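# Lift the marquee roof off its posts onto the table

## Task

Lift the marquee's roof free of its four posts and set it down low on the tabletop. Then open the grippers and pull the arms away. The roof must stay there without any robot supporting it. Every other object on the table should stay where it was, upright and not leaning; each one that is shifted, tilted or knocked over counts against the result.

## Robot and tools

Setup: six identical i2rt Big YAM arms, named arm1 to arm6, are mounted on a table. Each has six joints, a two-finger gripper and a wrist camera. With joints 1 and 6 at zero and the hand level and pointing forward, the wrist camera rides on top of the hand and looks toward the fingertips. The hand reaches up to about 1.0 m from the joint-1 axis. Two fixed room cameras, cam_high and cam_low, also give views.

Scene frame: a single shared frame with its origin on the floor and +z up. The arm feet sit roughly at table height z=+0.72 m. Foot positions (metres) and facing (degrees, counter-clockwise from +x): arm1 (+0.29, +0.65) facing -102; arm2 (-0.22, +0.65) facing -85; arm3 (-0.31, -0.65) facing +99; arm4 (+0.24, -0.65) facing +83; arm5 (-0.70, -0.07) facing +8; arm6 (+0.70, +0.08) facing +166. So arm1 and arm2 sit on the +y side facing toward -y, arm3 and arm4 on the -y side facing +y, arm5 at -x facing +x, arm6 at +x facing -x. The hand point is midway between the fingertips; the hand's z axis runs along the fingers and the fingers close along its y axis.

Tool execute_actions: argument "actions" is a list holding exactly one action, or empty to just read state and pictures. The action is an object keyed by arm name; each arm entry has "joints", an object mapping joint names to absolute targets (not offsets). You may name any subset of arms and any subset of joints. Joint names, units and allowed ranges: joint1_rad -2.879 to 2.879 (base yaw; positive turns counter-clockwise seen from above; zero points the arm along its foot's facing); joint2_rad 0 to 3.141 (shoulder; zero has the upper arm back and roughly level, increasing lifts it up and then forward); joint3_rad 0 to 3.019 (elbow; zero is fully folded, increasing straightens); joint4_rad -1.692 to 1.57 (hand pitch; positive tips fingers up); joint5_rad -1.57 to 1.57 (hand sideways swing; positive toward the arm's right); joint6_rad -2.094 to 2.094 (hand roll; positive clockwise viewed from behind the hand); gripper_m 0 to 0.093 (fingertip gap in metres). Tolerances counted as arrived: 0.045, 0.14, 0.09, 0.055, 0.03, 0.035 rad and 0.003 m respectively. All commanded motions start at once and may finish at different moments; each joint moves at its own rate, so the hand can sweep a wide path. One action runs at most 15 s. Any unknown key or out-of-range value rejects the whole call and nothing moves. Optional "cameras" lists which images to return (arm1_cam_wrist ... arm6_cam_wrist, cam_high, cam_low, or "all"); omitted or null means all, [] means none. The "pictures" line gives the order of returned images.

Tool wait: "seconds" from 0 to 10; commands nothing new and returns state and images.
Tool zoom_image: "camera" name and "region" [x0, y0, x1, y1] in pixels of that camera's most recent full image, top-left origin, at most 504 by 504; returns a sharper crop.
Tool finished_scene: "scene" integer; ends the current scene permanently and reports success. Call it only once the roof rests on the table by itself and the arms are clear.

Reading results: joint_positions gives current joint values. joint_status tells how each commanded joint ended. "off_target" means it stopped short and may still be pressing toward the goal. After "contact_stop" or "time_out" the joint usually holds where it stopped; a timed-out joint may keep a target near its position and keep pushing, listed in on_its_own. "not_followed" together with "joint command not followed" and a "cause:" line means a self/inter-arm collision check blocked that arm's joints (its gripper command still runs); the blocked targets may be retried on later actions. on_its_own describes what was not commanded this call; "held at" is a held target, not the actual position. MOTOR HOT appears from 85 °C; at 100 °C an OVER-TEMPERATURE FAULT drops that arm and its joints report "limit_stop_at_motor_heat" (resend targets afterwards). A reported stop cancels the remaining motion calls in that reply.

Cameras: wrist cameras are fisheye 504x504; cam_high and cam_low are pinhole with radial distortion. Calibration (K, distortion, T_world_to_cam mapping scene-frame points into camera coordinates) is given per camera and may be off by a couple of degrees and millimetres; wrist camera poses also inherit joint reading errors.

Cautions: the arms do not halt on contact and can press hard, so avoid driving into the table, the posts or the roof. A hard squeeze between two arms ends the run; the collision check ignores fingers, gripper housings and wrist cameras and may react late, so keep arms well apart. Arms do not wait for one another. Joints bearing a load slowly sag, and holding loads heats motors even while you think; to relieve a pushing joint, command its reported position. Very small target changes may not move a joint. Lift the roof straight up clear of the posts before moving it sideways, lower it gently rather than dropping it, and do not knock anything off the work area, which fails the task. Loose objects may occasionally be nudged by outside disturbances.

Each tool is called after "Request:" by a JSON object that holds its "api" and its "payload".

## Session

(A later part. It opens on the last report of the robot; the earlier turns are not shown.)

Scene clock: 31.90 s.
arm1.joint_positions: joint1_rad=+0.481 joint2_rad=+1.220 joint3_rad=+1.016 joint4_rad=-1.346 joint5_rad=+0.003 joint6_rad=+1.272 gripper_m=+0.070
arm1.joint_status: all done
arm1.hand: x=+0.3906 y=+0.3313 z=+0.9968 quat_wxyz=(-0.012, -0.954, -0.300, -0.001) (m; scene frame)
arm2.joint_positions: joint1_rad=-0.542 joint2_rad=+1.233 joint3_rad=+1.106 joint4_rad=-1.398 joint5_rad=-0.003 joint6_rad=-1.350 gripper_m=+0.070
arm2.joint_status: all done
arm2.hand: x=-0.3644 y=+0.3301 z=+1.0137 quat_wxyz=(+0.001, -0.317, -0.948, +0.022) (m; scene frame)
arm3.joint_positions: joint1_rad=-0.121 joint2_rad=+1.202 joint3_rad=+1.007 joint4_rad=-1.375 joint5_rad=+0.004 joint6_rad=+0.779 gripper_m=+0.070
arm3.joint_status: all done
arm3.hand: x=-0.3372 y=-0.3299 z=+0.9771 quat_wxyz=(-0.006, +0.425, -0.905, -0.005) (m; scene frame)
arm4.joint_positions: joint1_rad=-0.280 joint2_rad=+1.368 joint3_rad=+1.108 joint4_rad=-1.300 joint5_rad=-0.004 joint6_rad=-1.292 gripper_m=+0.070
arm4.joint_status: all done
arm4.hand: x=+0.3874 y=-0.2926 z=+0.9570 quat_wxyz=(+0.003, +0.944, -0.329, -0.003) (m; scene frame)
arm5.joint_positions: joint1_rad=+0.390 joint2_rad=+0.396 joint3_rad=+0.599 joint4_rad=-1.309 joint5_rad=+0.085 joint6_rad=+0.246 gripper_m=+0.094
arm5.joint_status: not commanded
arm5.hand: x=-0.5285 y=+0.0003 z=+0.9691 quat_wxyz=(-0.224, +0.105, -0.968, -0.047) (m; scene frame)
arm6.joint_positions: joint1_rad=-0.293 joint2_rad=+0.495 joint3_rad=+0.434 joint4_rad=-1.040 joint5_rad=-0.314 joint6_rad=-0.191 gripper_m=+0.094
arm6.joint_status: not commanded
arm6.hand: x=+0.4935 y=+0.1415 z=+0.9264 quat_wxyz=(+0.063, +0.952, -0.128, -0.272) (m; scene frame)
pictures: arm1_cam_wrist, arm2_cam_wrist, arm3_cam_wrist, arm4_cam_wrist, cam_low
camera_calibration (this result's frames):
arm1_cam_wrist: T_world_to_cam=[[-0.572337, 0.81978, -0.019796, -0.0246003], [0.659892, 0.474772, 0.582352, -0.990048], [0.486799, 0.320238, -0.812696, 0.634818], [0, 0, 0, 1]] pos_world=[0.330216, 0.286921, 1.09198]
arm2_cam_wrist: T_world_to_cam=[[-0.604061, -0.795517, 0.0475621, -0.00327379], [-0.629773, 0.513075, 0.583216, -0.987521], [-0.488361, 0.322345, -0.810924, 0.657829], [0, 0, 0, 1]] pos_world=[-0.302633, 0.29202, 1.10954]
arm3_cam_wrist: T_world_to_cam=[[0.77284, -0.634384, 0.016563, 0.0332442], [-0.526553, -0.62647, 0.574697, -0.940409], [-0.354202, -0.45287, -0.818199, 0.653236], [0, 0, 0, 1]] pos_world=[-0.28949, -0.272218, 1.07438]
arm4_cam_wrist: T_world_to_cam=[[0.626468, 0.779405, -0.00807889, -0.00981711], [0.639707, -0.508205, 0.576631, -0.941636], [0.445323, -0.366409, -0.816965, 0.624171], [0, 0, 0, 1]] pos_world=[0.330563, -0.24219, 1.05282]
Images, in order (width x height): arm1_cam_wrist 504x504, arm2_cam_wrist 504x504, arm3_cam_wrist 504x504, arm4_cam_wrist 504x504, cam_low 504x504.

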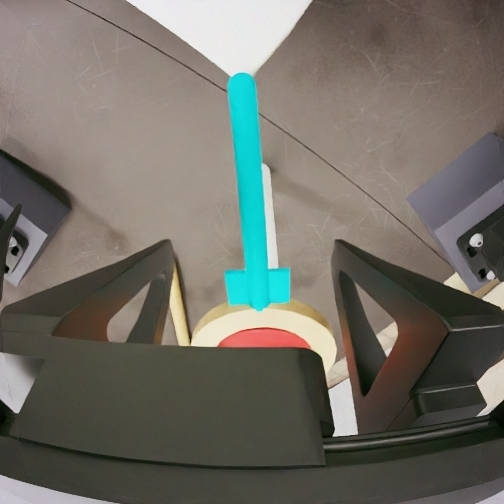

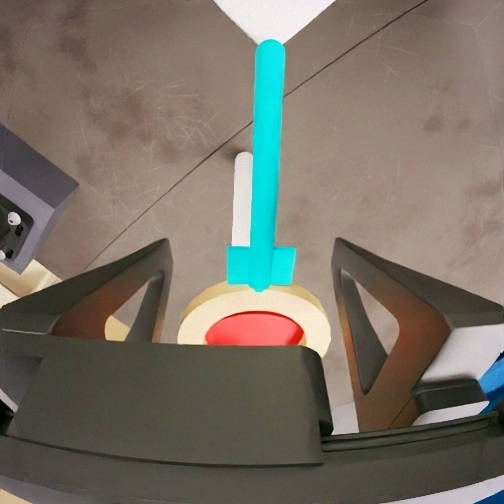

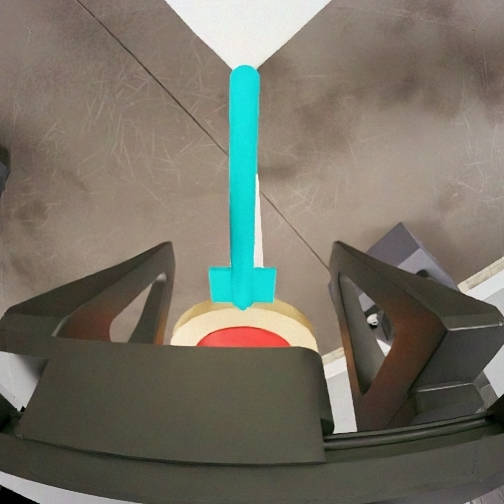

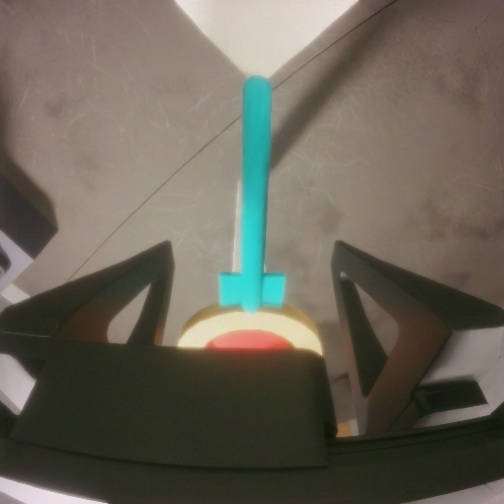

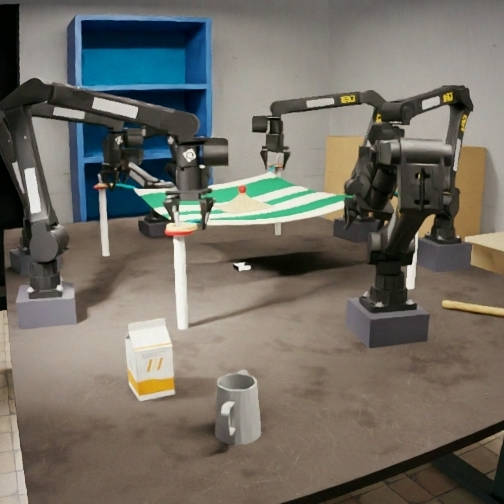

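Request:
{"api": "execute_actions", "payload": {"actions": [{"arm1": {"joints": {"gripper_m": 0.015}}, "arm2": {"joints": {"joint1_rad": -0.515, "gripper_m": 0.048}}, "arm3": {"joints": {"gripper_m": 0.015}}, "arm4": {"joints": {"gripper_m": 0.015}}}], "cameras": ["arm1_cam_wrist", "arm2_cam_wrist", "arm3_cam_wrist", "arm4_cam_wrist"]}}

Scene clock: 34.40 s.
arm1.joint_positions: joint1_rad=+0.481 joint2_rad=+1.220 joint3_rad=+1.016 joint4_rad=-1.346 joint5_rad=+0.003 joint6_rad=+1.272 gripper_m=+0.022
arm1.joint_status: gripper_m off_target (ended at +0.022, target +0.015)
arm1.hand: x=+0.3906 y=+0.3313 z=+0.9968 quat_wxyz=(-0.012, -0.954, -0.300, -0.001) (m; scene frame)
arm2.joint_positions: joint1_rad=-0.519 joint2_rad=+1.233 joint3_rad=+1.106 joint4_rad=-1.398 joint5_rad=-0.003 joint6_rad=-1.350 gripper_m=+0.048
arm2.joint_status: all done
arm2.hand: x=-0.3570 y=+0.3269 z=+1.0137 quat_wxyz=(+0.001, -0.306, -0.952, +0.022) (m; scene frame)
arm3.joint_positions: joint1_rad=-0.121 joint2_rad=+1.201 joint3_rad=+1.007 joint4_rad=-1.374 joint5_rad=+0.004 joint6_rad=+0.780 gripper_m=+0.022
arm3.joint_status: gripper_m off_target (ended at +0.022, target +0.015)
arm3.hand: x=-0.3372 y=-0.3296 z=+0.9772 quat_wxyz=(-0.006, +0.424, -0.905, -0.006) (m; scene frame)
arm4.joint_positions: joint1_rad=-0.280 joint2_rad=+1.368 joint3_rad=+1.108 joint4_rad=-1.300 joint5_rad=-0.004 joint6_rad=-1.292 gripper_m=+0.022
arm4.joint_status: gripper_m off_target (ended at +0.022, target +0.015)
arm4.hand: x=+0.3874 y=-0.2926 z=+0.9570 quat_wxyz=(+0.003, +0.944, -0.329, -0.003) (m; scene frame)
arm5.joint_positions: joint1_rad=+0.390 joint2_rad=+0.396 joint3_rad=+0.599 joint4_rad=-1.309 joint5_rad=+0.085 joint6_rad=+0.246 gripper_m=+0.094
arm5.joint_status: not commanded
arm5.hand: x=-0.5285 y=+0.0003 z=+0.9691 quat_wxyz=(-0.224, +0.105, -0.968, -0.047) (m; scene frame)
arm6.joint_positions: joint1_rad=-0.293 joint2_rad=+0.495 joint3_rad=+0.434 joint4_rad=-1.040 joint5_rad=-0.314 joint6_rad=-0.191 gripper_m=+0.094
arm6.joint_status: not commanded
arm6.hand: x=+0.4935 y=+0.1415 z=+0.9264 quat_wxyz=(+0.063, +0.952, -0.128, -0.272) (m; scene frame)
pictures: arm1_cam_wrist, arm2_cam_wrist, arm3_cam_wrist, arm4_cam_wrist
camera_calibration (this result's frames):
arm1_cam_wrist: T_world_to_cam=[[-0.572337, 0.81978, -0.019796, -0.0246003], [0.659892, 0.474772, 0.582352, -0.990048], [0.486799, 0.320238, -0.812696, 0.634818], [0, 0, 0, 1]] pos_world=[0.330216, 0.286921, 1.09198]
arm2_cam_wrist: T_world_to_cam=[[-0.58539, -0.809358, 0.0475175, 0.00983504], [-0.641567, 0.498271, 0.583196, -0.980585], [-0.495691, 0.310912, -0.81094, 0.663582], [0, 0, 0, 1]] pos_world=[-0.294422, 0.290241, 1.10953]
arm3_cam_wrist: T_world_to_cam=[[0.772121, -0.635294, 0.0152124, 0.0342655], [-0.527162, -0.626965, 0.573598, -0.939569], [-0.354866, -0.450906, -0.818996, 0.654685], [0, 0, 0, 1]] pos_world=[-0.289438, -0.272107, 1.0746]
arm4_cam_wrist: T_world_to_cam=[[0.626468, 0.779405, -0.00807889, -0.00981711], [0.639707, -0.508205, 0.576631, -0.941636], [0.445323, -0.366409, -0.816965, 0.624171], [0, 0, 0, 1]] pos_world=[0.330563, -0.24219, 1.05282]
Images, in order (width x height): arm1_cam_wrist 504x504, arm2_cam_wrist 504x504, arm3_cam_wrist 504x504, arm4_cam_wrist 504x504.

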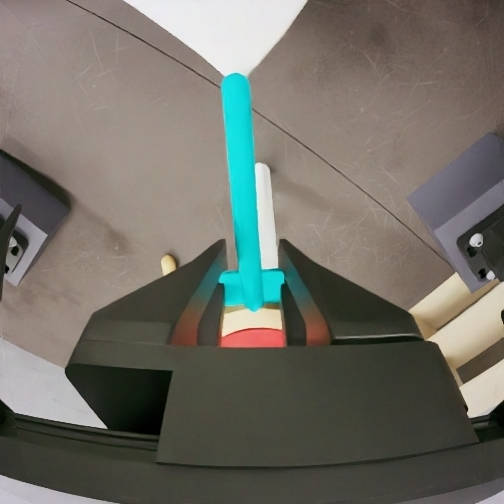

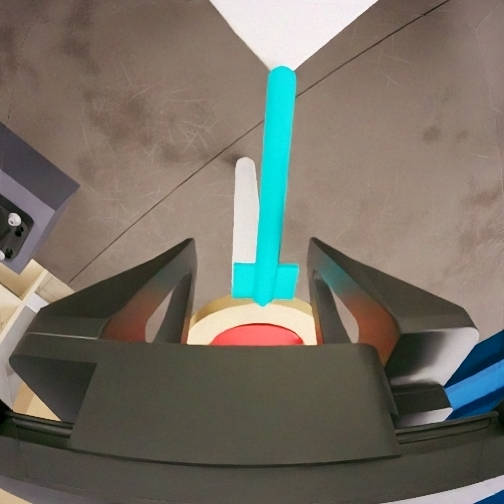

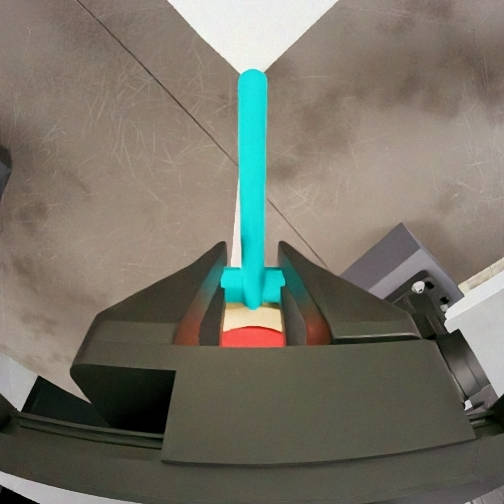

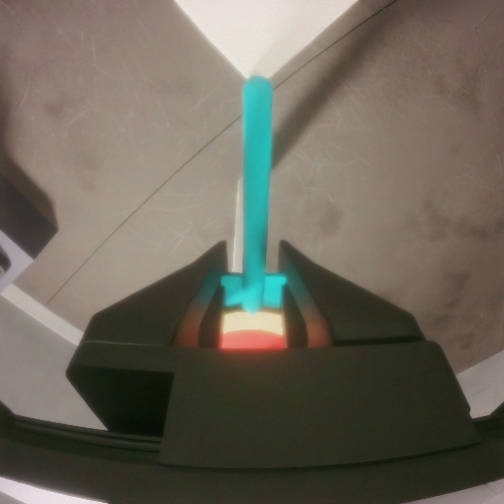

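Request:
{"api": "execute_actions", "payload": {"actions": [{"arm2": {"joints": {"gripper_m": 0.015}}, "arm3": {"joints": {"joint1_rad": -0.063, "joint2_rad": 0.97, "joint4_rad": -1.415}}, "arm4": {"joints": {"joint1_rad": -0.338, "joint2_rad": 1.18}}}], "cameras": ["arm2_cam_wrist", "arm3_cam_wrist", "arm4_cam_wrist", "cam_high", "cam_low"]}}

Scene clock: 37.43 s.
arm1.joint_positions: joint1_rad=+0.481 joint2_rad=+1.220 joint3_rad=+1.016 joint4_rad=-1.346 joint5_rad=+0.003 joint6_rad=+1.272 gripper_m=+0.022
arm1.joint_status: not commanded
arm1.hand: x=+0.3906 y=+0.3313 z=+0.9968 quat_wxyz=(-0.012, -0.954, -0.300, -0.001) (m; scene frame)
arm2.joint_positions: joint1_rad=-0.519 joint2_rad=+1.233 joint3_rad=+1.106 joint4_rad=-1.397 joint5_rad=-0.003 joint6_rad=-1.350 gripper_m=+0.021
arm2.joint_status: gripper_m off_target (ended at +0.021, target +0.015)
arm2.hand: x=-0.3571 y=+0.3266 z=+1.0137 quat_wxyz=(+0.001, -0.306, -0.952, +0.022) (m; scene frame)
arm3.joint_positions: joint1_rad=-0.078 joint2_rad=+0.971 joint3_rad=+1.007 joint4_rad=-1.387 joint5_rad=+0.007 joint6_rad=+0.780 gripper_m=+0.022
arm3.joint_status: all done
arm3.hand: x=-0.3477 y=-0.3561 z=+1.0436 quat_wxyz=(-0.043, +0.441, -0.890, -0.108) (m; scene frame)
arm4.joint_positions: joint1_rad=-0.322 joint2_rad=+1.172 joint3_rad=+1.108 joint4_rad=-1.297 joint5_rad=-0.007 joint6_rad=-1.292 gripper_m=+0.022
arm4.joint_status: all done
arm4.hand: x=+0.3964 y=-0.3109 z=+1.0271 quat_wxyz=(-0.096, +0.933, -0.347, +0.004) (m; scene frame)
arm5.joint_positions: joint1_rad=+0.390 joint2_rad=+0.396 joint3_rad=+0.599 joint4_rad=-1.309 joint5_rad=+0.085 joint6_rad=+0.246 gripper_m=+0.094
arm5.joint_status: not commanded
arm5.hand: x=-0.5285 y=+0.0003 z=+0.9691 quat_wxyz=(-0.224, +0.105, -0.968, -0.047) (m; scene frame)
arm6.joint_positions: joint1_rad=-0.293 joint2_rad=+0.495 joint3_rad=+0.434 joint4_rad=-1.040 joint5_rad=-0.314 joint6_rad=-0.191 gripper_m=+0.094
arm6.joint_status: not commanded
arm6.hand: x=+0.4935 y=+0.1415 z=+0.9264 quat_wxyz=(+0.063, +0.952, -0.128, -0.272) (m; scene frame)
pictures: arm2_cam_wrist, arm3_cam_wrist, arm4_cam_wrist, cam_high, cam_low
camera_calibration (this result's frames):
arm2_cam_wrist: T_world_to_cam=[[-0.585367, -0.809308, 0.0486321, 0.00842288], [-0.641307, 0.498884, 0.582959, -0.9804], [-0.496055, 0.310057, -0.811045, 0.663873], [0, 0, 0, 1]] pos_world=[-0.294489, 0.290084, 1.10955]
arm3_cam_wrist: T_world_to_cam=[[0.797994, -0.587843, -0.132836, 0.204922], [-0.486705, -0.75859, 0.433197, -0.886075], [-0.35542, -0.281037, -0.891457, 0.82926], [0, 0, 0, 1]] pos_world=[-0.300049, -0.318653, 1.15032]
arm4_cam_wrist: T_world_to_cam=[[0.651431, 0.736868, 0.180729, -0.217734], [0.572819, -0.633868, 0.519702, -0.951168], [0.49751, -0.235025, -0.835013, 0.7094], [0, 0, 0, 1]] pos_world=[0.333753, -0.275747, 1.12603]
Images, in order (width x height): arm2_cam_wrist 504x504, arm3_cam_wrist 504x504, arm4_cam_wrist 504x504, cam_high 504x504, cam_low 504x504.

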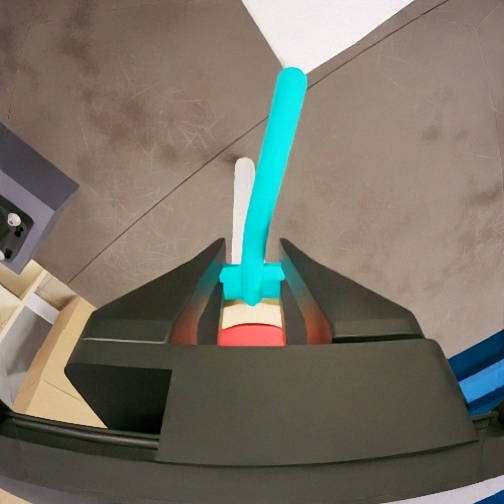

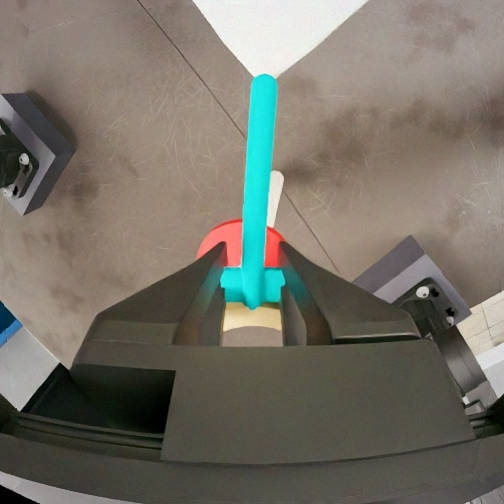

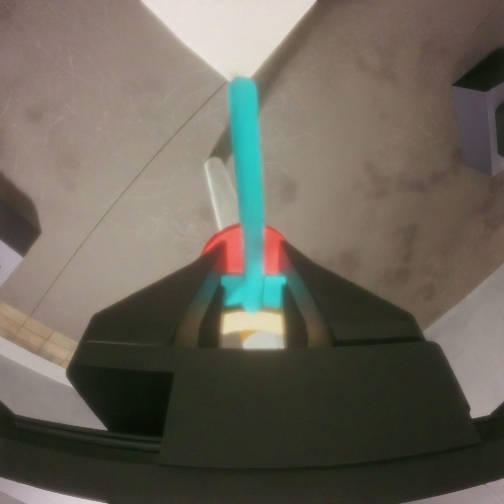

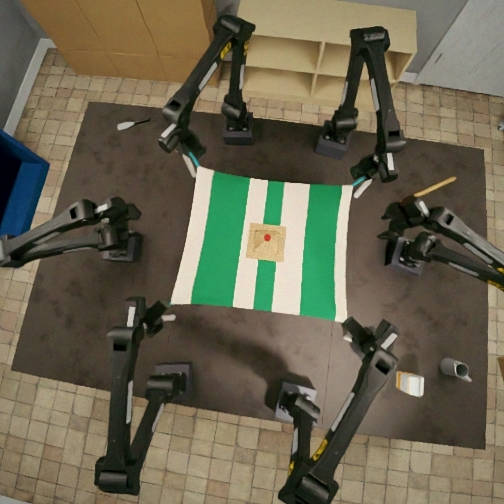

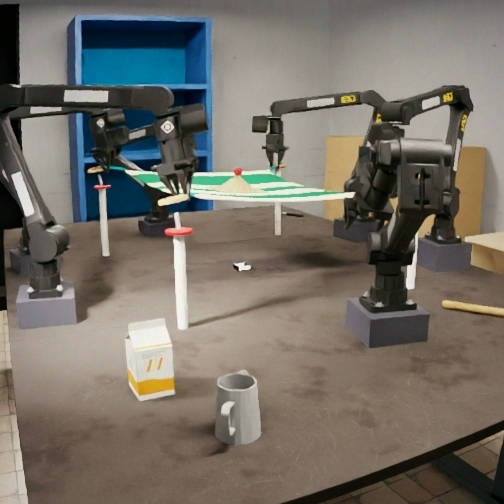

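Request:
{"api": "zoom_image", "payload": {"camera": "cam_low", "region": [70, 140, 230, 250]}}

Region (70, 140, 230, 250) of cam_low's 504x504 image, scaled by 3.150, with more detail than that image has; it fills the top 346 rows of this view, and the rest is white.

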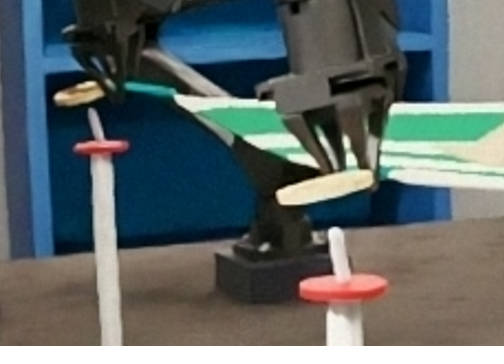

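Request:
{"api": "execute_actions", "payload": {"actions": [{"arm1": {"joints": {"joint1_rad": 0.550, "joint2_rad": 1.015}}, "arm2": {"joints": {"joint1_rad": -0.585, "joint2_rad": 1.035}}, "arm3": {"joints": {"joint1_rad": -0.254, "joint4_rad": -1.047, "joint6_rad": 0.645}}, "arm4": {"joints": {"joint1_rad": -0.119, "joint4_rad": -1.133, "joint6_rad": -1.13}}}], "cameras": ["arm1_cam_wrist", "arm2_cam_wrist", "arm6_cam_wrist", "cam_high", "cam_low"]}}

Scene clock: 40.20 s.
arm1.joint_positions: joint1_rad=+0.539 joint2_rad=+1.013 joint3_rad=+1.016 joint4_rad=-1.339 joint5_rad=+0.009 joint6_rad=+1.272 gripper_m=+0.022
arm1.joint_status: all done
arm1.hand: x=+0.4015 y=+0.3527 z=+1.0604 quat_wxyz=(-0.119, -0.939, -0.324, -0.002) (m; scene frame)
arm2.joint_positions: joint1_rad=-0.576 joint2_rad=+1.026 joint3_rad=+1.106 joint4_rad=-1.391 joint5_rad=-0.009 joint6_rad=-1.350 gripper_m=+0.021
arm2.joint_status: all done
arm2.hand: x=-0.3642 y=+0.3551 z=+1.0800 quat_wxyz=(+0.012, -0.330, -0.935, +0.128) (m; scene frame)
arm3.joint_positions: joint1_rad=-0.256 joint2_rad=+0.971 joint3_rad=+1.007 joint4_rad=-1.067 joint5_rad=+0.006 joint6_rad=+0.654 gripper_m=+0.022
arm3.joint_status: all done
arm3.hand: x=-0.2912 y=-0.2819 z=+1.0736 quat_wxyz=(-0.130, +0.404, -0.873, -0.240) (m; scene frame)
arm4.joint_positions: joint1_rad=-0.116 joint2_rad=+1.172 joint3_rad=+1.108 joint4_rad=-1.152 joint5_rad=-0.006 joint6_rad=-1.139 gripper_m=+0.022
arm4.joint_status: all done
arm4.hand: x=+0.3324 y=-0.2528 z=+1.0366 quat_wxyz=(-0.167, +0.933, -0.319, -0.022) (m; scene frame)
arm5.joint_positions: joint1_rad=+0.390 joint2_rad=+0.396 joint3_rad=+0.599 joint4_rad=-1.309 joint5_rad=+0.085 joint6_rad=+0.246 gripper_m=+0.094
arm5.joint_status: not commanded
arm5.hand: x=-0.5285 y=+0.0003 z=+0.9691 quat_wxyz=(-0.224, +0.105, -0.968, -0.047) (m; scene frame)
arm6.joint_positions: joint1_rad=-0.293 joint2_rad=+0.495 joint3_rad=+0.434 joint4_rad=-1.040 joint5_rad=-0.314 joint6_rad=-0.191 gripper_m=+0.094
arm6.joint_status: not commanded
arm6.hand: x=+0.4935 y=+0.1415 z=+0.9264 quat_wxyz=(+0.063, +0.952, -0.128, -0.272) (m; scene frame)
pictures: arm1_cam_wrist, arm2_cam_wrist, arm6_cam_wrist, cam_high, cam_low
camera_calibration (this result's frames):
arm1_cam_wrist: T_world_to_cam=[[-0.608109, 0.762542, -0.220755, 0.212936], [0.593644, 0.621432, 0.511282, -0.994174], [0.527058, 0.179865, -0.830577, 0.726623], [0, 0, 0, 1]] pos_world=[0.336701, 0.324745, 1.15883]
arm2_cam_wrist: T_world_to_cam=[[-0.615859, -0.746155, 0.252925, -0.229995], [-0.562851, 0.64132, 0.521448, -0.993371], [-0.551287, 0.17878, -0.814936, 0.736013], [0, 0, 0, 1]] pos_world=[-0.29501, 0.333873, 1.17597]
Images, in order (width x height): arm1_cam_wrist 504x504, arm2_cam_wrist 504x504, arm6_cam_wrist 504x504, cam_high 504x504, cam_low 504x504.

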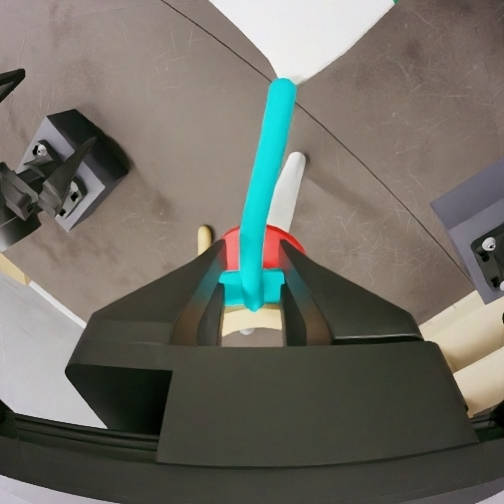

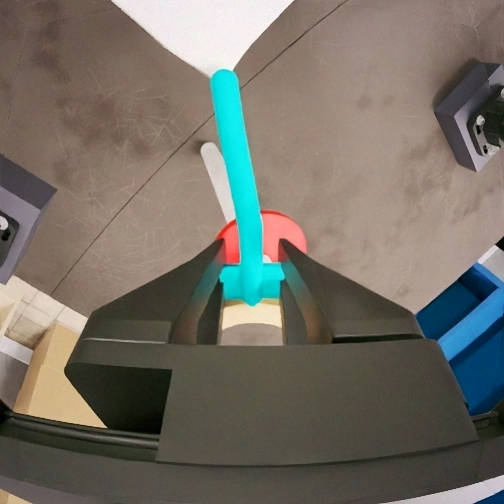

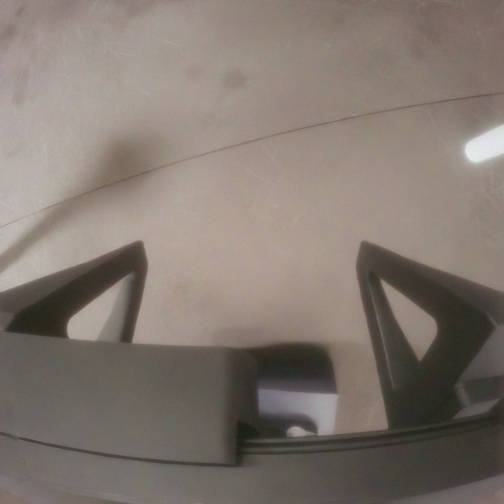

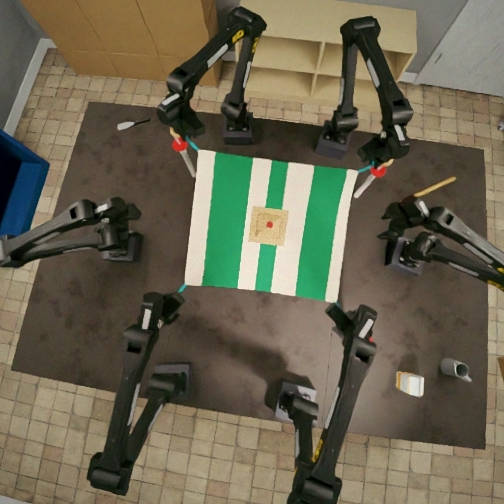

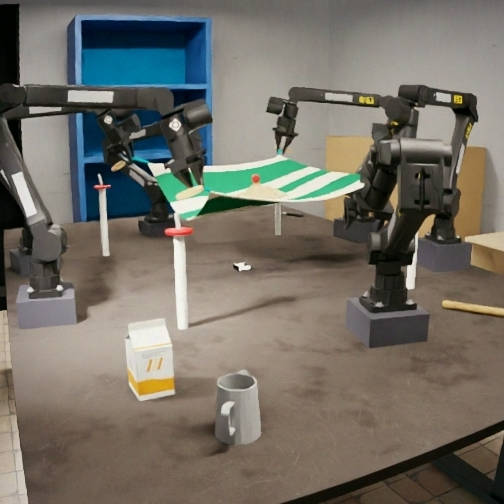

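Request:
{"api": "execute_actions", "payload": {"actions": [{"arm1": {"joints": {"joint1_rad": 0.306, "joint4_rad": -1.137, "joint6_rad": 1.09}}, "arm2": {"joints": {"joint1_rad": -0.346, "joint4_rad": -1.187, "joint6_rad": -1.17}}}], "cameras": ["arm1_cam_wrist", "arm2_cam_wrist", "cam_high", "cam_low"]}}

Scene clock: 42.03 s.
arm1.joint_positions: joint1_rad=+0.303 joint2_rad=+1.013 joint3_rad=+1.016 joint4_rad=-1.152 joint5_rad=+0.004 joint6_rad=+1.101 gripper_m=+0.022
arm1.joint_status: all done
arm1.hand: x=+0.3354 y=+0.2917 z=+1.0749 quat_wxyz=(-0.207, -0.934, -0.289, +0.035) (m; scene frame)
arm2.joint_positions: joint1_rad=-0.339 joint2_rad=+1.026 joint3_rad=+1.106 joint4_rad=-1.209 joint5_rad=-0.005 joint6_rad=-1.181 gripper_m=+0.021
arm2.joint_status: all done
arm2.hand: x=-0.3011 y=+0.2888 z=+1.0951 quat_wxyz=(-0.020, -0.294, -0.931, +0.217) (m; scene frame)
arm3.joint_positions: joint1_rad=-0.256 joint2_rad=+0.971 joint3_rad=+1.007 joint4_rad=-1.067 joint5_rad=+0.005 joint6_rad=+0.653 gripper_m=+0.022
arm3.joint_status: not commanded
arm3.hand: x=-0.2912 y=-0.2819 z=+1.0736 quat_wxyz=(-0.130, +0.405, -0.873, -0.240) (m; scene frame)
arm4.joint_positions: joint1_rad=-0.116 joint2_rad=+1.172 joint3_rad=+1.108 joint4_rad=-1.152 joint5_rad=-0.006 joint6_rad=-1.138 gripper_m=+0.022
arm4.joint_status: not commanded
arm4.hand: x=+0.3324 y=-0.2528 z=+1.0366 quat_wxyz=(-0.167, +0.933, -0.319, -0.022) (m; scene frame)
arm5.joint_positions: joint1_rad=+0.390 joint2_rad=+0.396 joint3_rad=+0.599 joint4_rad=-1.309 joint5_rad=+0.085 joint6_rad=+0.246 gripper_m=+0.094
arm5.joint_status: not commanded
arm5.hand: x=-0.5285 y=+0.0003 z=+0.9691 quat_wxyz=(-0.224, +0.105, -0.968, -0.047) (m; scene frame)
arm6.joint_positions: joint1_rad=-0.293 joint2_rad=+0.495 joint3_rad=+0.434 joint4_rad=-1.040 joint5_rad=-0.314 joint6_rad=-0.191 gripper_m=+0.094
arm6.joint_status: not commanded
arm6.hand: x=+0.4935 y=+0.1415 z=+0.9264 quat_wxyz=(+0.063, +0.952, -0.128, -0.272) (m; scene frame)
pictures: arm1_cam_wrist, arm2_cam_wrist, cam_high, cam_low
camera_calibration (this result's frames):
arm1_cam_wrist: T_world_to_cam=[[-0.555086, 0.747929, -0.363979, 0.362941], [0.641217, 0.663495, 0.385506, -0.817525], [0.52983, -0.0194005, -0.847882, 0.860272], [0, 0, 0, 1]] pos_world=[0.269877, 0.287659, 1.17667]
arm2_cam_wrist: T_world_to_cam=[[-0.557321, -0.729299, 0.396883, -0.389368], [-0.608959, 0.683963, 0.4017, -0.818209], [-0.564413, -0.01781, -0.8253, 0.859134], [0, 0, 0, 1]] pos_world=[-0.230352, 0.290961, 1.19225]
Images, in order (width x height): arm1_cam_wrist 504x504, arm2_cam_wrist 504x504, cam_high 504x504, cam_low 504x504.

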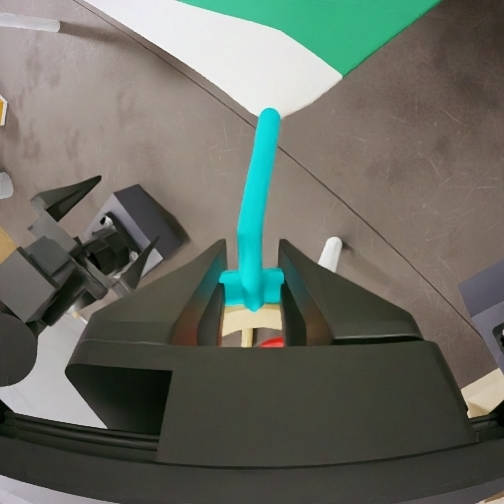

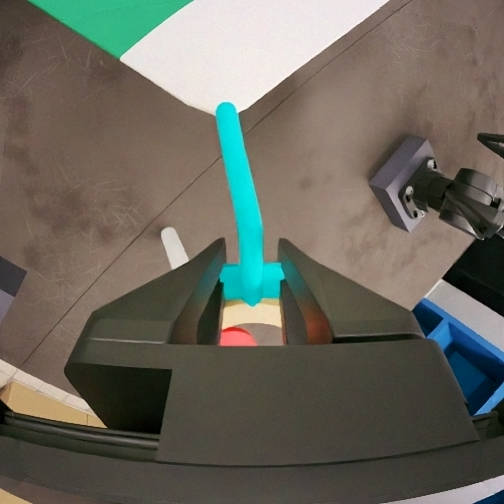

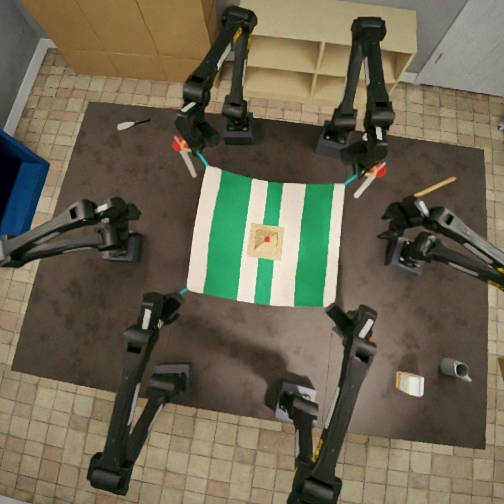

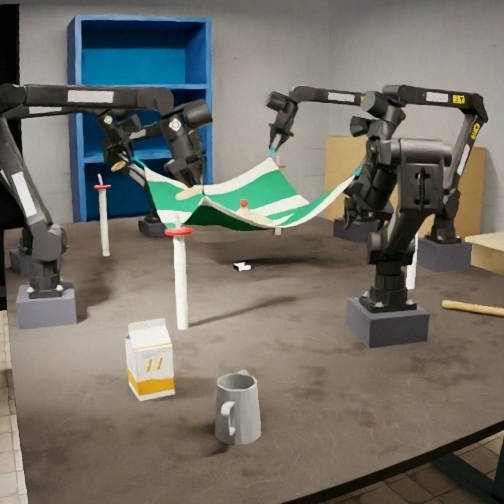

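Request:
{"api": "execute_actions", "payload": {"actions": [{"arm1": {"joints": {"joint2_rad": 1.138, "joint3_rad": 0.755, "joint4_rad": -0.545}}, "arm2": {"joints": {"joint2_rad": 1.123, "joint3_rad": 0.785, "joint4_rad": -0.590}}, "arm3": {"joints": {"joint2_rad": 1.104, "joint3_rad": 0.785, "joint4_rad": -0.625}}, "arm4": {"joints": {"joint2_rad": 1.202, "joint3_rad": 0.889, "joint4_rad": -0.645}}}], "cameras": ["cam_high", "cam_low"]}}

Scene clock: 47.07 s.
arm1.joint_positions: joint1_rad=+0.303 joint2_rad=+1.146 joint3_rad=+0.742 joint4_rad=-0.563 joint5_rad=+0.004 joint6_rad=+1.099 gripper_m=+0.022
arm1.joint_status: all done
arm1.hand: x=+0.3435 y=+0.2353 z=+0.9612 quat_wxyz=(-0.294, -0.912, -0.283, +0.050) (m; scene frame)
arm2.joint_positions: joint1_rad=-0.339 joint2_rad=+1.132 joint3_rad=+0.777 joint4_rad=-0.615 joint5_rad=-0.005 joint6_rad=-1.180 gripper_m=+0.021
arm2.joint_status: all done
arm2.hand: x=-0.3122 y=+0.2403 z=+0.9631 quat_wxyz=(-0.026, -0.288, -0.911, +0.293) (m; scene frame)
arm3.joint_positions: joint1_rad=-0.256 joint2_rad=+1.111 joint3_rad=+0.780 joint4_rad=-0.651 joint5_rad=+0.004 joint6_rad=+0.653 gripper_m=+0.022
arm3.joint_status: all done
arm3.hand: x=-0.2892 y=-0.2402 z=+0.9611 quat_wxyz=(-0.140, +0.402, -0.867, -0.261) (m; scene frame)
arm4.joint_positions: joint1_rad=-0.116 joint2_rad=+1.208 joint3_rad=+0.887 joint4_rad=-0.669 joint5_rad=-0.006 joint6_rad=-1.138 gripper_m=+0.022
arm4.joint_status: all done
arm4.hand: x=+0.3419 y=-0.2107 z=+0.9676 quat_wxyz=(-0.276, +0.909, -0.311, -0.033) (m; scene frame)
arm5.joint_positions: joint1_rad=+0.390 joint2_rad=+0.396 joint3_rad=+0.599 joint4_rad=-1.309 joint5_rad=+0.085 joint6_rad=+0.246 gripper_m=+0.094
arm5.joint_status: not commanded
arm5.hand: x=-0.5285 y=+0.0003 z=+0.9691 quat_wxyz=(-0.224, +0.105, -0.968, -0.047) (m; scene frame)
arm6.joint_positions: joint1_rad=-0.293 joint2_rad=+0.495 joint3_rad=+0.434 joint4_rad=-1.040 joint5_rad=-0.314 joint6_rad=-0.191 gripper_m=+0.094
arm6.joint_status: not commanded
arm6.hand: x=+0.4935 y=+0.1415 z=+0.9264 quat_wxyz=(+0.063, +0.952, -0.128, -0.272) (m; scene frame)
pictures: cam_high, cam_low
Images, in order (width x height): cam_high 504x504, cam_low 504x504.

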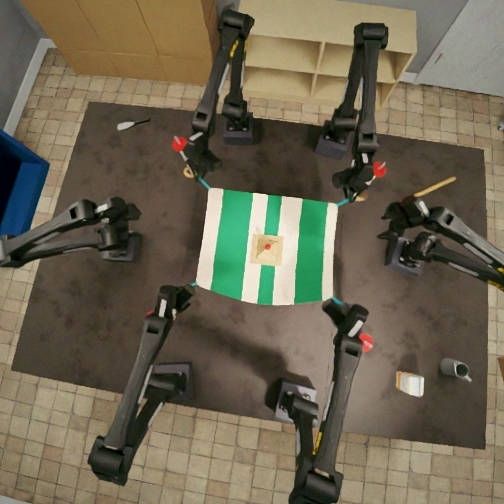

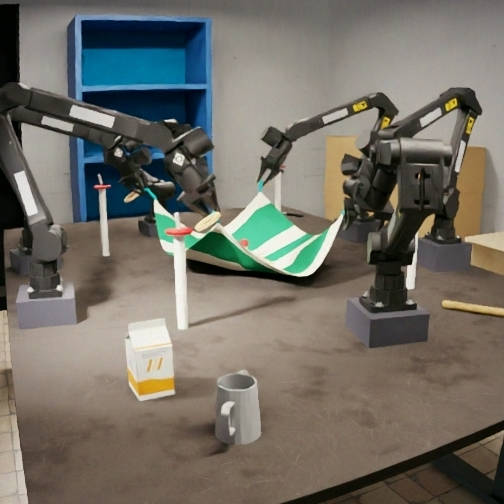

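Request:
{"api": "execute_actions", "payload": {"actions": [{"arm1": {"joints": {"joint2_rad": 1.746}}, "arm2": {"joints": {"joint2_rad": 1.728}}, "arm3": {"joints": {"joint2_rad": 1.710}}, "arm4": {"joints": {"joint2_rad": 1.768}}}], "cameras": ["arm1_cam_wrist", "arm2_cam_wrist", "arm3_cam_wrist", "arm4_cam_wrist", "cam_high", "cam_low"]}}

Scene clock: 49.17 s.
arm1.joint_positions: joint1_rad=+0.303 joint2_rad=+1.748 joint3_rad=+0.742 joint4_rad=-0.555 joint5_rad=+0.003 joint6_rad=+1.099 gripper_m=+0.022
arm1.joint_status: all done
arm1.hand: x=+0.3372 y=+0.2909 z=+0.7329 quat_wxyz=(-0.005, -0.955, -0.297, +0.000) (m; scene frame)
arm2.joint_positions: joint1_rad=-0.339 joint2_rad=+1.724 joint3_rad=+0.777 joint4_rad=-0.606 joint5_rad=-0.004 joint6_rad=-1.180 gripper_m=+0.021
arm2.joint_status: all done
arm2.hand: x=-0.3025 y=+0.2853 z=+0.7354 quat_wxyz=(-0.002, -0.302, -0.953, +0.007) (m; scene frame)
arm3.joint_positions: joint1_rad=-0.256 joint2_rad=+1.711 joint3_rad=+0.780 joint4_rad=-0.642 joint5_rad=+0.004 joint6_rad=+0.653 gripper_m=+0.022
arm3.joint_status: all done
arm3.hand: x=-0.2909 y=-0.2801 z=+0.7330 quat_wxyz=(-0.005, +0.421, -0.907, -0.004) (m; scene frame)
arm4.joint_positions: joint1_rad=-0.116 joint2_rad=+1.772 joint3_rad=+0.887 joint4_rad=-0.660 joint5_rad=-0.005 joint6_rad=-1.138 gripper_m=+0.022
arm4.joint_status: all done
arm4.hand: x=+0.3324 y=-0.2493 z=+0.7323 quat_wxyz=(-0.004, +0.946, -0.324, -0.005) (m; scene frame)
arm5.joint_positions: joint1_rad=+0.390 joint2_rad=+0.396 joint3_rad=+0.599 joint4_rad=-1.309 joint5_rad=+0.085 joint6_rad=+0.246 gripper_m=+0.094
arm5.joint_status: not commanded
arm5.hand: x=-0.5285 y=+0.0003 z=+0.9691 quat_wxyz=(-0.224, +0.105, -0.968, -0.047) (m; scene frame)
arm6.joint_positions: joint1_rad=-0.293 joint2_rad=+0.495 joint3_rad=+0.434 joint4_rad=-1.040 joint5_rad=-0.314 joint6_rad=-0.191 gripper_m=+0.094
arm6.joint_status: not commanded
arm6.hand: x=+0.4935 y=+0.1415 z=+0.9264 quat_wxyz=(+0.063, +0.952, -0.128, -0.272) (m; scene frame)
pictures: arm1_cam_wrist, arm2_cam_wrist, arm3_cam_wrist, arm4_cam_wrist, cam_high, cam_low
camera_calibration (this result's frames):
arm1_cam_wrist: T_world_to_cam=[[-0.56773, 0.823183, -0.0072465, -0.0389649], [0.665836, 0.464353, 0.583986, -0.782101], [0.484092, 0.326721, -0.811732, 0.457552], [0, 0, 0, 1]] pos_world=[0.277132, 0.245754, 0.827863]
arm2_cam_wrist: T_world_to_cam=[[-0.578405, -0.815542, 0.0184025, 0.0466342], [-0.654448, 0.477383, 0.586347, -0.762879], [-0.486976, 0.327103, -0.809851, 0.475111], [0, 0, 0, 1]] pos_world=[-0.240923, 0.246808, 0.831223]
arm3_cam_wrist: T_world_to_cam=[[0.767485, -0.640792, 0.0187385, 0.0281663], [-0.531755, -0.620019, 0.5769, -0.74589], [-0.358055, -0.452726, -0.8166, 0.490209], [0, 0, 0, 1]] pos_world=[-0.242726, -0.222487, 0.830081]
arm4_cam_wrist: T_world_to_cam=[[0.618752, 0.785576, 0.00396817, -0.0157074], [0.644076, -0.510179, 0.569986, -0.751883], [0.449792, -0.350124, -0.821645, 0.486976], [0, 0, 0, 1]] pos_world=[0.27495, -0.200753, 0.828746]
Images, in order (width x height): arm1_cam_wrist 504x504, arm2_cam_wrist 504x504, arm3_cam_wrist 504x504, arm4_cam_wrist 504x504, cam_high 504x504, cam_low 504x504.

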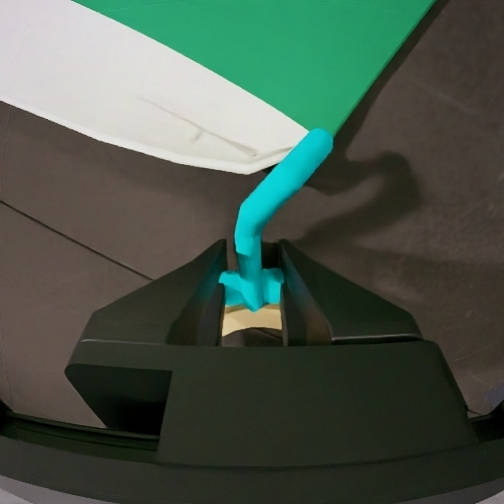

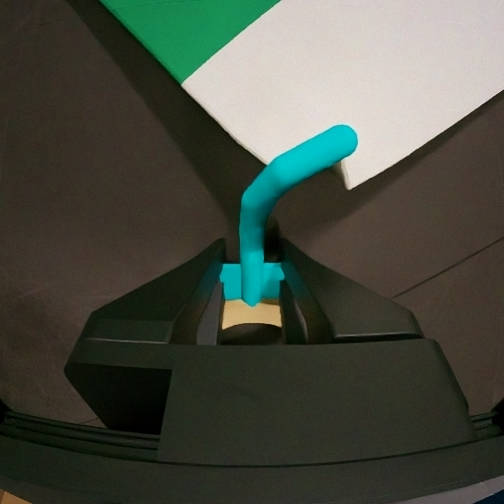

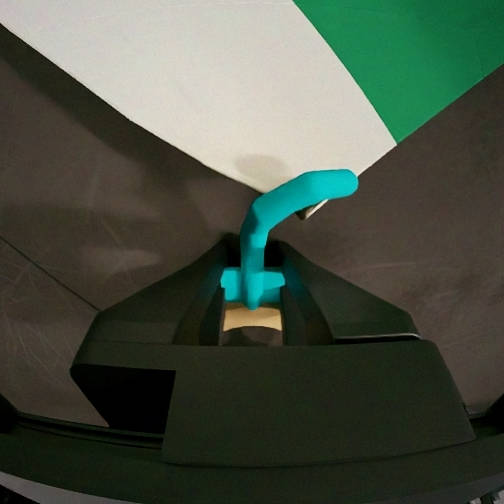

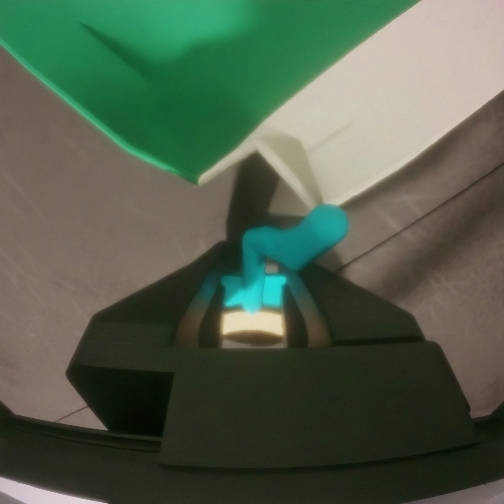

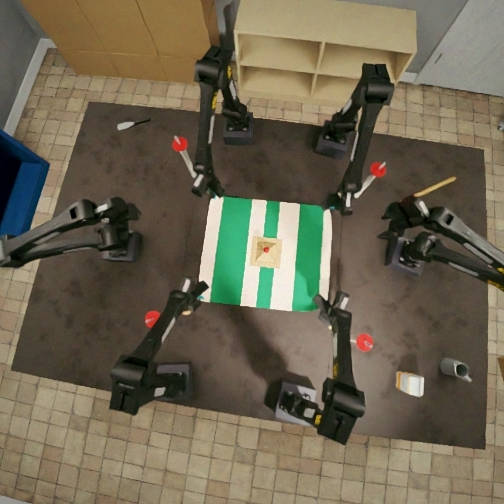

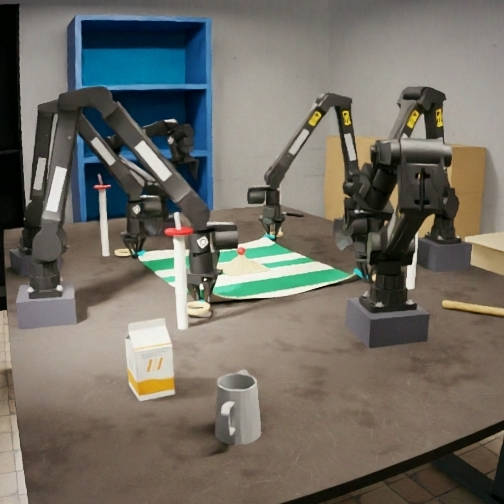

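Request:
{"api": "execute_actions", "payload": {"actions": [{"arm1": {"joints": {"gripper_m": 0.05}}, "arm2": {"joints": {"gripper_m": 0.05}}, "arm3": {"joints": {"gripper_m": 0.05}}, "arm4": {"joints": {"gripper_m": 0.05}}}], "cameras": ["arm1_cam_wrist", "arm2_cam_wrist", "arm3_cam_wrist", "arm4_cam_wrist"]}}

Scene clock: 49.93 s.
arm1.joint_positions: joint1_rad=+0.303 joint2_rad=+1.748 joint3_rad=+0.742 joint4_rad=-0.555 joint5_rad=+0.003 joint6_rad=+1.099 gripper_m=+0.050
arm1.joint_status: all done
arm1.hand: x=+0.3372 y=+0.2909 z=+0.7329 quat_wxyz=(-0.005, -0.955, -0.297, +0.000) (m; scene frame)
arm2.joint_positions: joint1_rad=-0.339 joint2_rad=+1.724 joint3_rad=+0.777 joint4_rad=-0.606 joint5_rad=-0.004 joint6_rad=-1.180 gripper_m=+0.050
arm2.joint_status: all done
arm2.hand: x=-0.3025 y=+0.2853 z=+0.7354 quat_wxyz=(-0.002, -0.302, -0.953, +0.007) (m; scene frame)
arm3.joint_positions: joint1_rad=-0.256 joint2_rad=+1.711 joint3_rad=+0.780 joint4_rad=-0.642 joint5_rad=+0.004 joint6_rad=+0.653 gripper_m=+0.050
arm3.joint_status: all done
arm3.hand: x=-0.2909 y=-0.2801 z=+0.7330 quat_wxyz=(-0.005, +0.421, -0.907, -0.004) (m; scene frame)
arm4.joint_positions: joint1_rad=-0.116 joint2_rad=+1.772 joint3_rad=+0.887 joint4_rad=-0.660 joint5_rad=-0.005 joint6_rad=-1.138 gripper_m=+0.050
arm4.joint_status: all done
arm4.hand: x=+0.3324 y=-0.2493 z=+0.7323 quat_wxyz=(-0.004, +0.946, -0.324, -0.005) (m; scene frame)
arm5.joint_positions: joint1_rad=+0.390 joint2_rad=+0.396 joint3_rad=+0.599 joint4_rad=-1.309 joint5_rad=+0.085 joint6_rad=+0.246 gripper_m=+0.094
arm5.joint_status: not commanded
arm5.hand: x=-0.5285 y=+0.0003 z=+0.9691 quat_wxyz=(-0.224, +0.105, -0.968, -0.047) (m; scene frame)
arm6.joint_positions: joint1_rad=-0.293 joint2_rad=+0.495 joint3_rad=+0.434 joint4_rad=-1.040 joint5_rad=-0.314 joint6_rad=-0.191 gripper_m=+0.094
arm6.joint_status: not commanded
arm6.hand: x=+0.4935 y=+0.1415 z=+0.9264 quat_wxyz=(+0.063, +0.952, -0.128, -0.272) (m; scene frame)
pictures: arm1_cam_wrist, arm2_cam_wrist, arm3_cam_wrist, arm4_cam_wrist
camera_calibration (this result's frames):
arm1_cam_wrist: T_world_to_cam=[[-0.56773, 0.823183, -0.0072465, -0.0389649], [0.665836, 0.464353, 0.583986, -0.782101], [0.484092, 0.326721, -0.811732, 0.457552], [0, 0, 0, 1]] pos_world=[0.277132, 0.245754, 0.827863]
arm2_cam_wrist: T_world_to_cam=[[-0.578405, -0.815542, 0.0184025, 0.0466342], [-0.654448, 0.477383, 0.586347, -0.762879], [-0.486976, 0.327103, -0.809851, 0.475111], [0, 0, 0, 1]] pos_world=[-0.240923, 0.246808, 0.831223]
arm3_cam_wrist: T_world_to_cam=[[0.767485, -0.640792, 0.0187385, 0.0281663], [-0.531755, -0.620019, 0.5769, -0.74589], [-0.358055, -0.452726, -0.8166, 0.490209], [0, 0, 0, 1]] pos_world=[-0.242726, -0.222487, 0.830081]
arm4_cam_wrist: T_world_to_cam=[[0.618752, 0.785576, 0.00396817, -0.0157074], [0.644076, -0.510179, 0.569986, -0.751883], [0.449792, -0.350124, -0.821645, 0.486976], [0, 0, 0, 1]] pos_world=[0.27495, -0.200753, 0.828746]
Images, in order (width x height): arm1_cam_wrist 504x504, arm2_cam_wrist 504x504, arm3_cam_wrist 504x504, arm4_cam_wrist 504x504.

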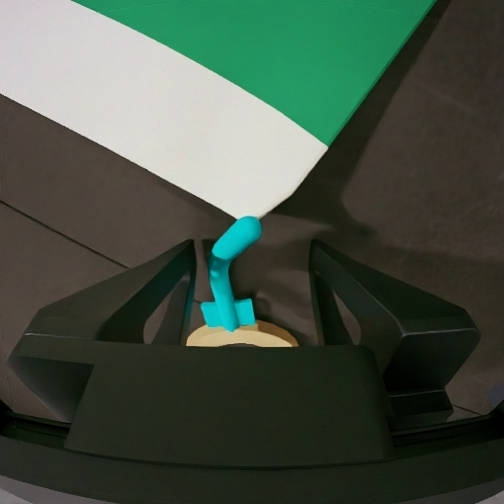

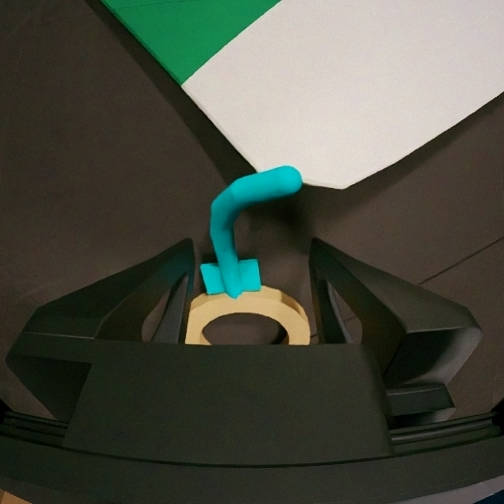

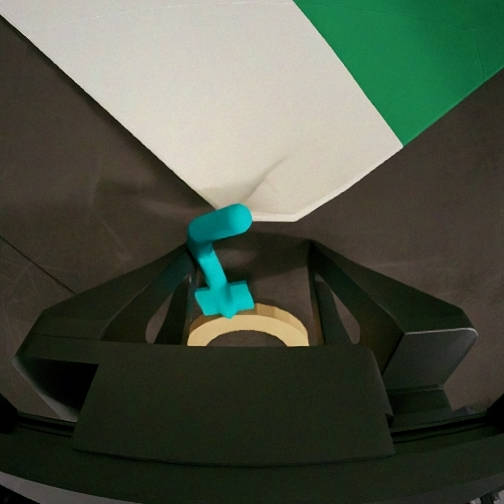

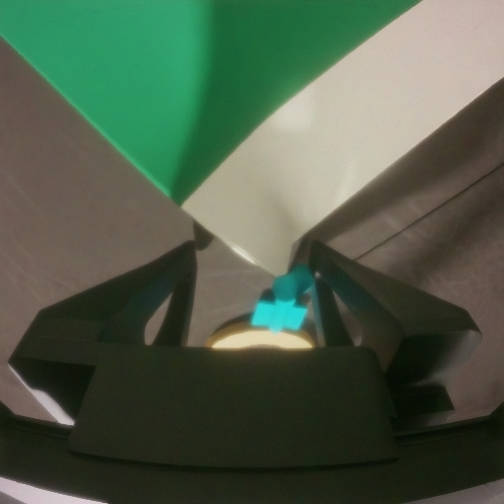

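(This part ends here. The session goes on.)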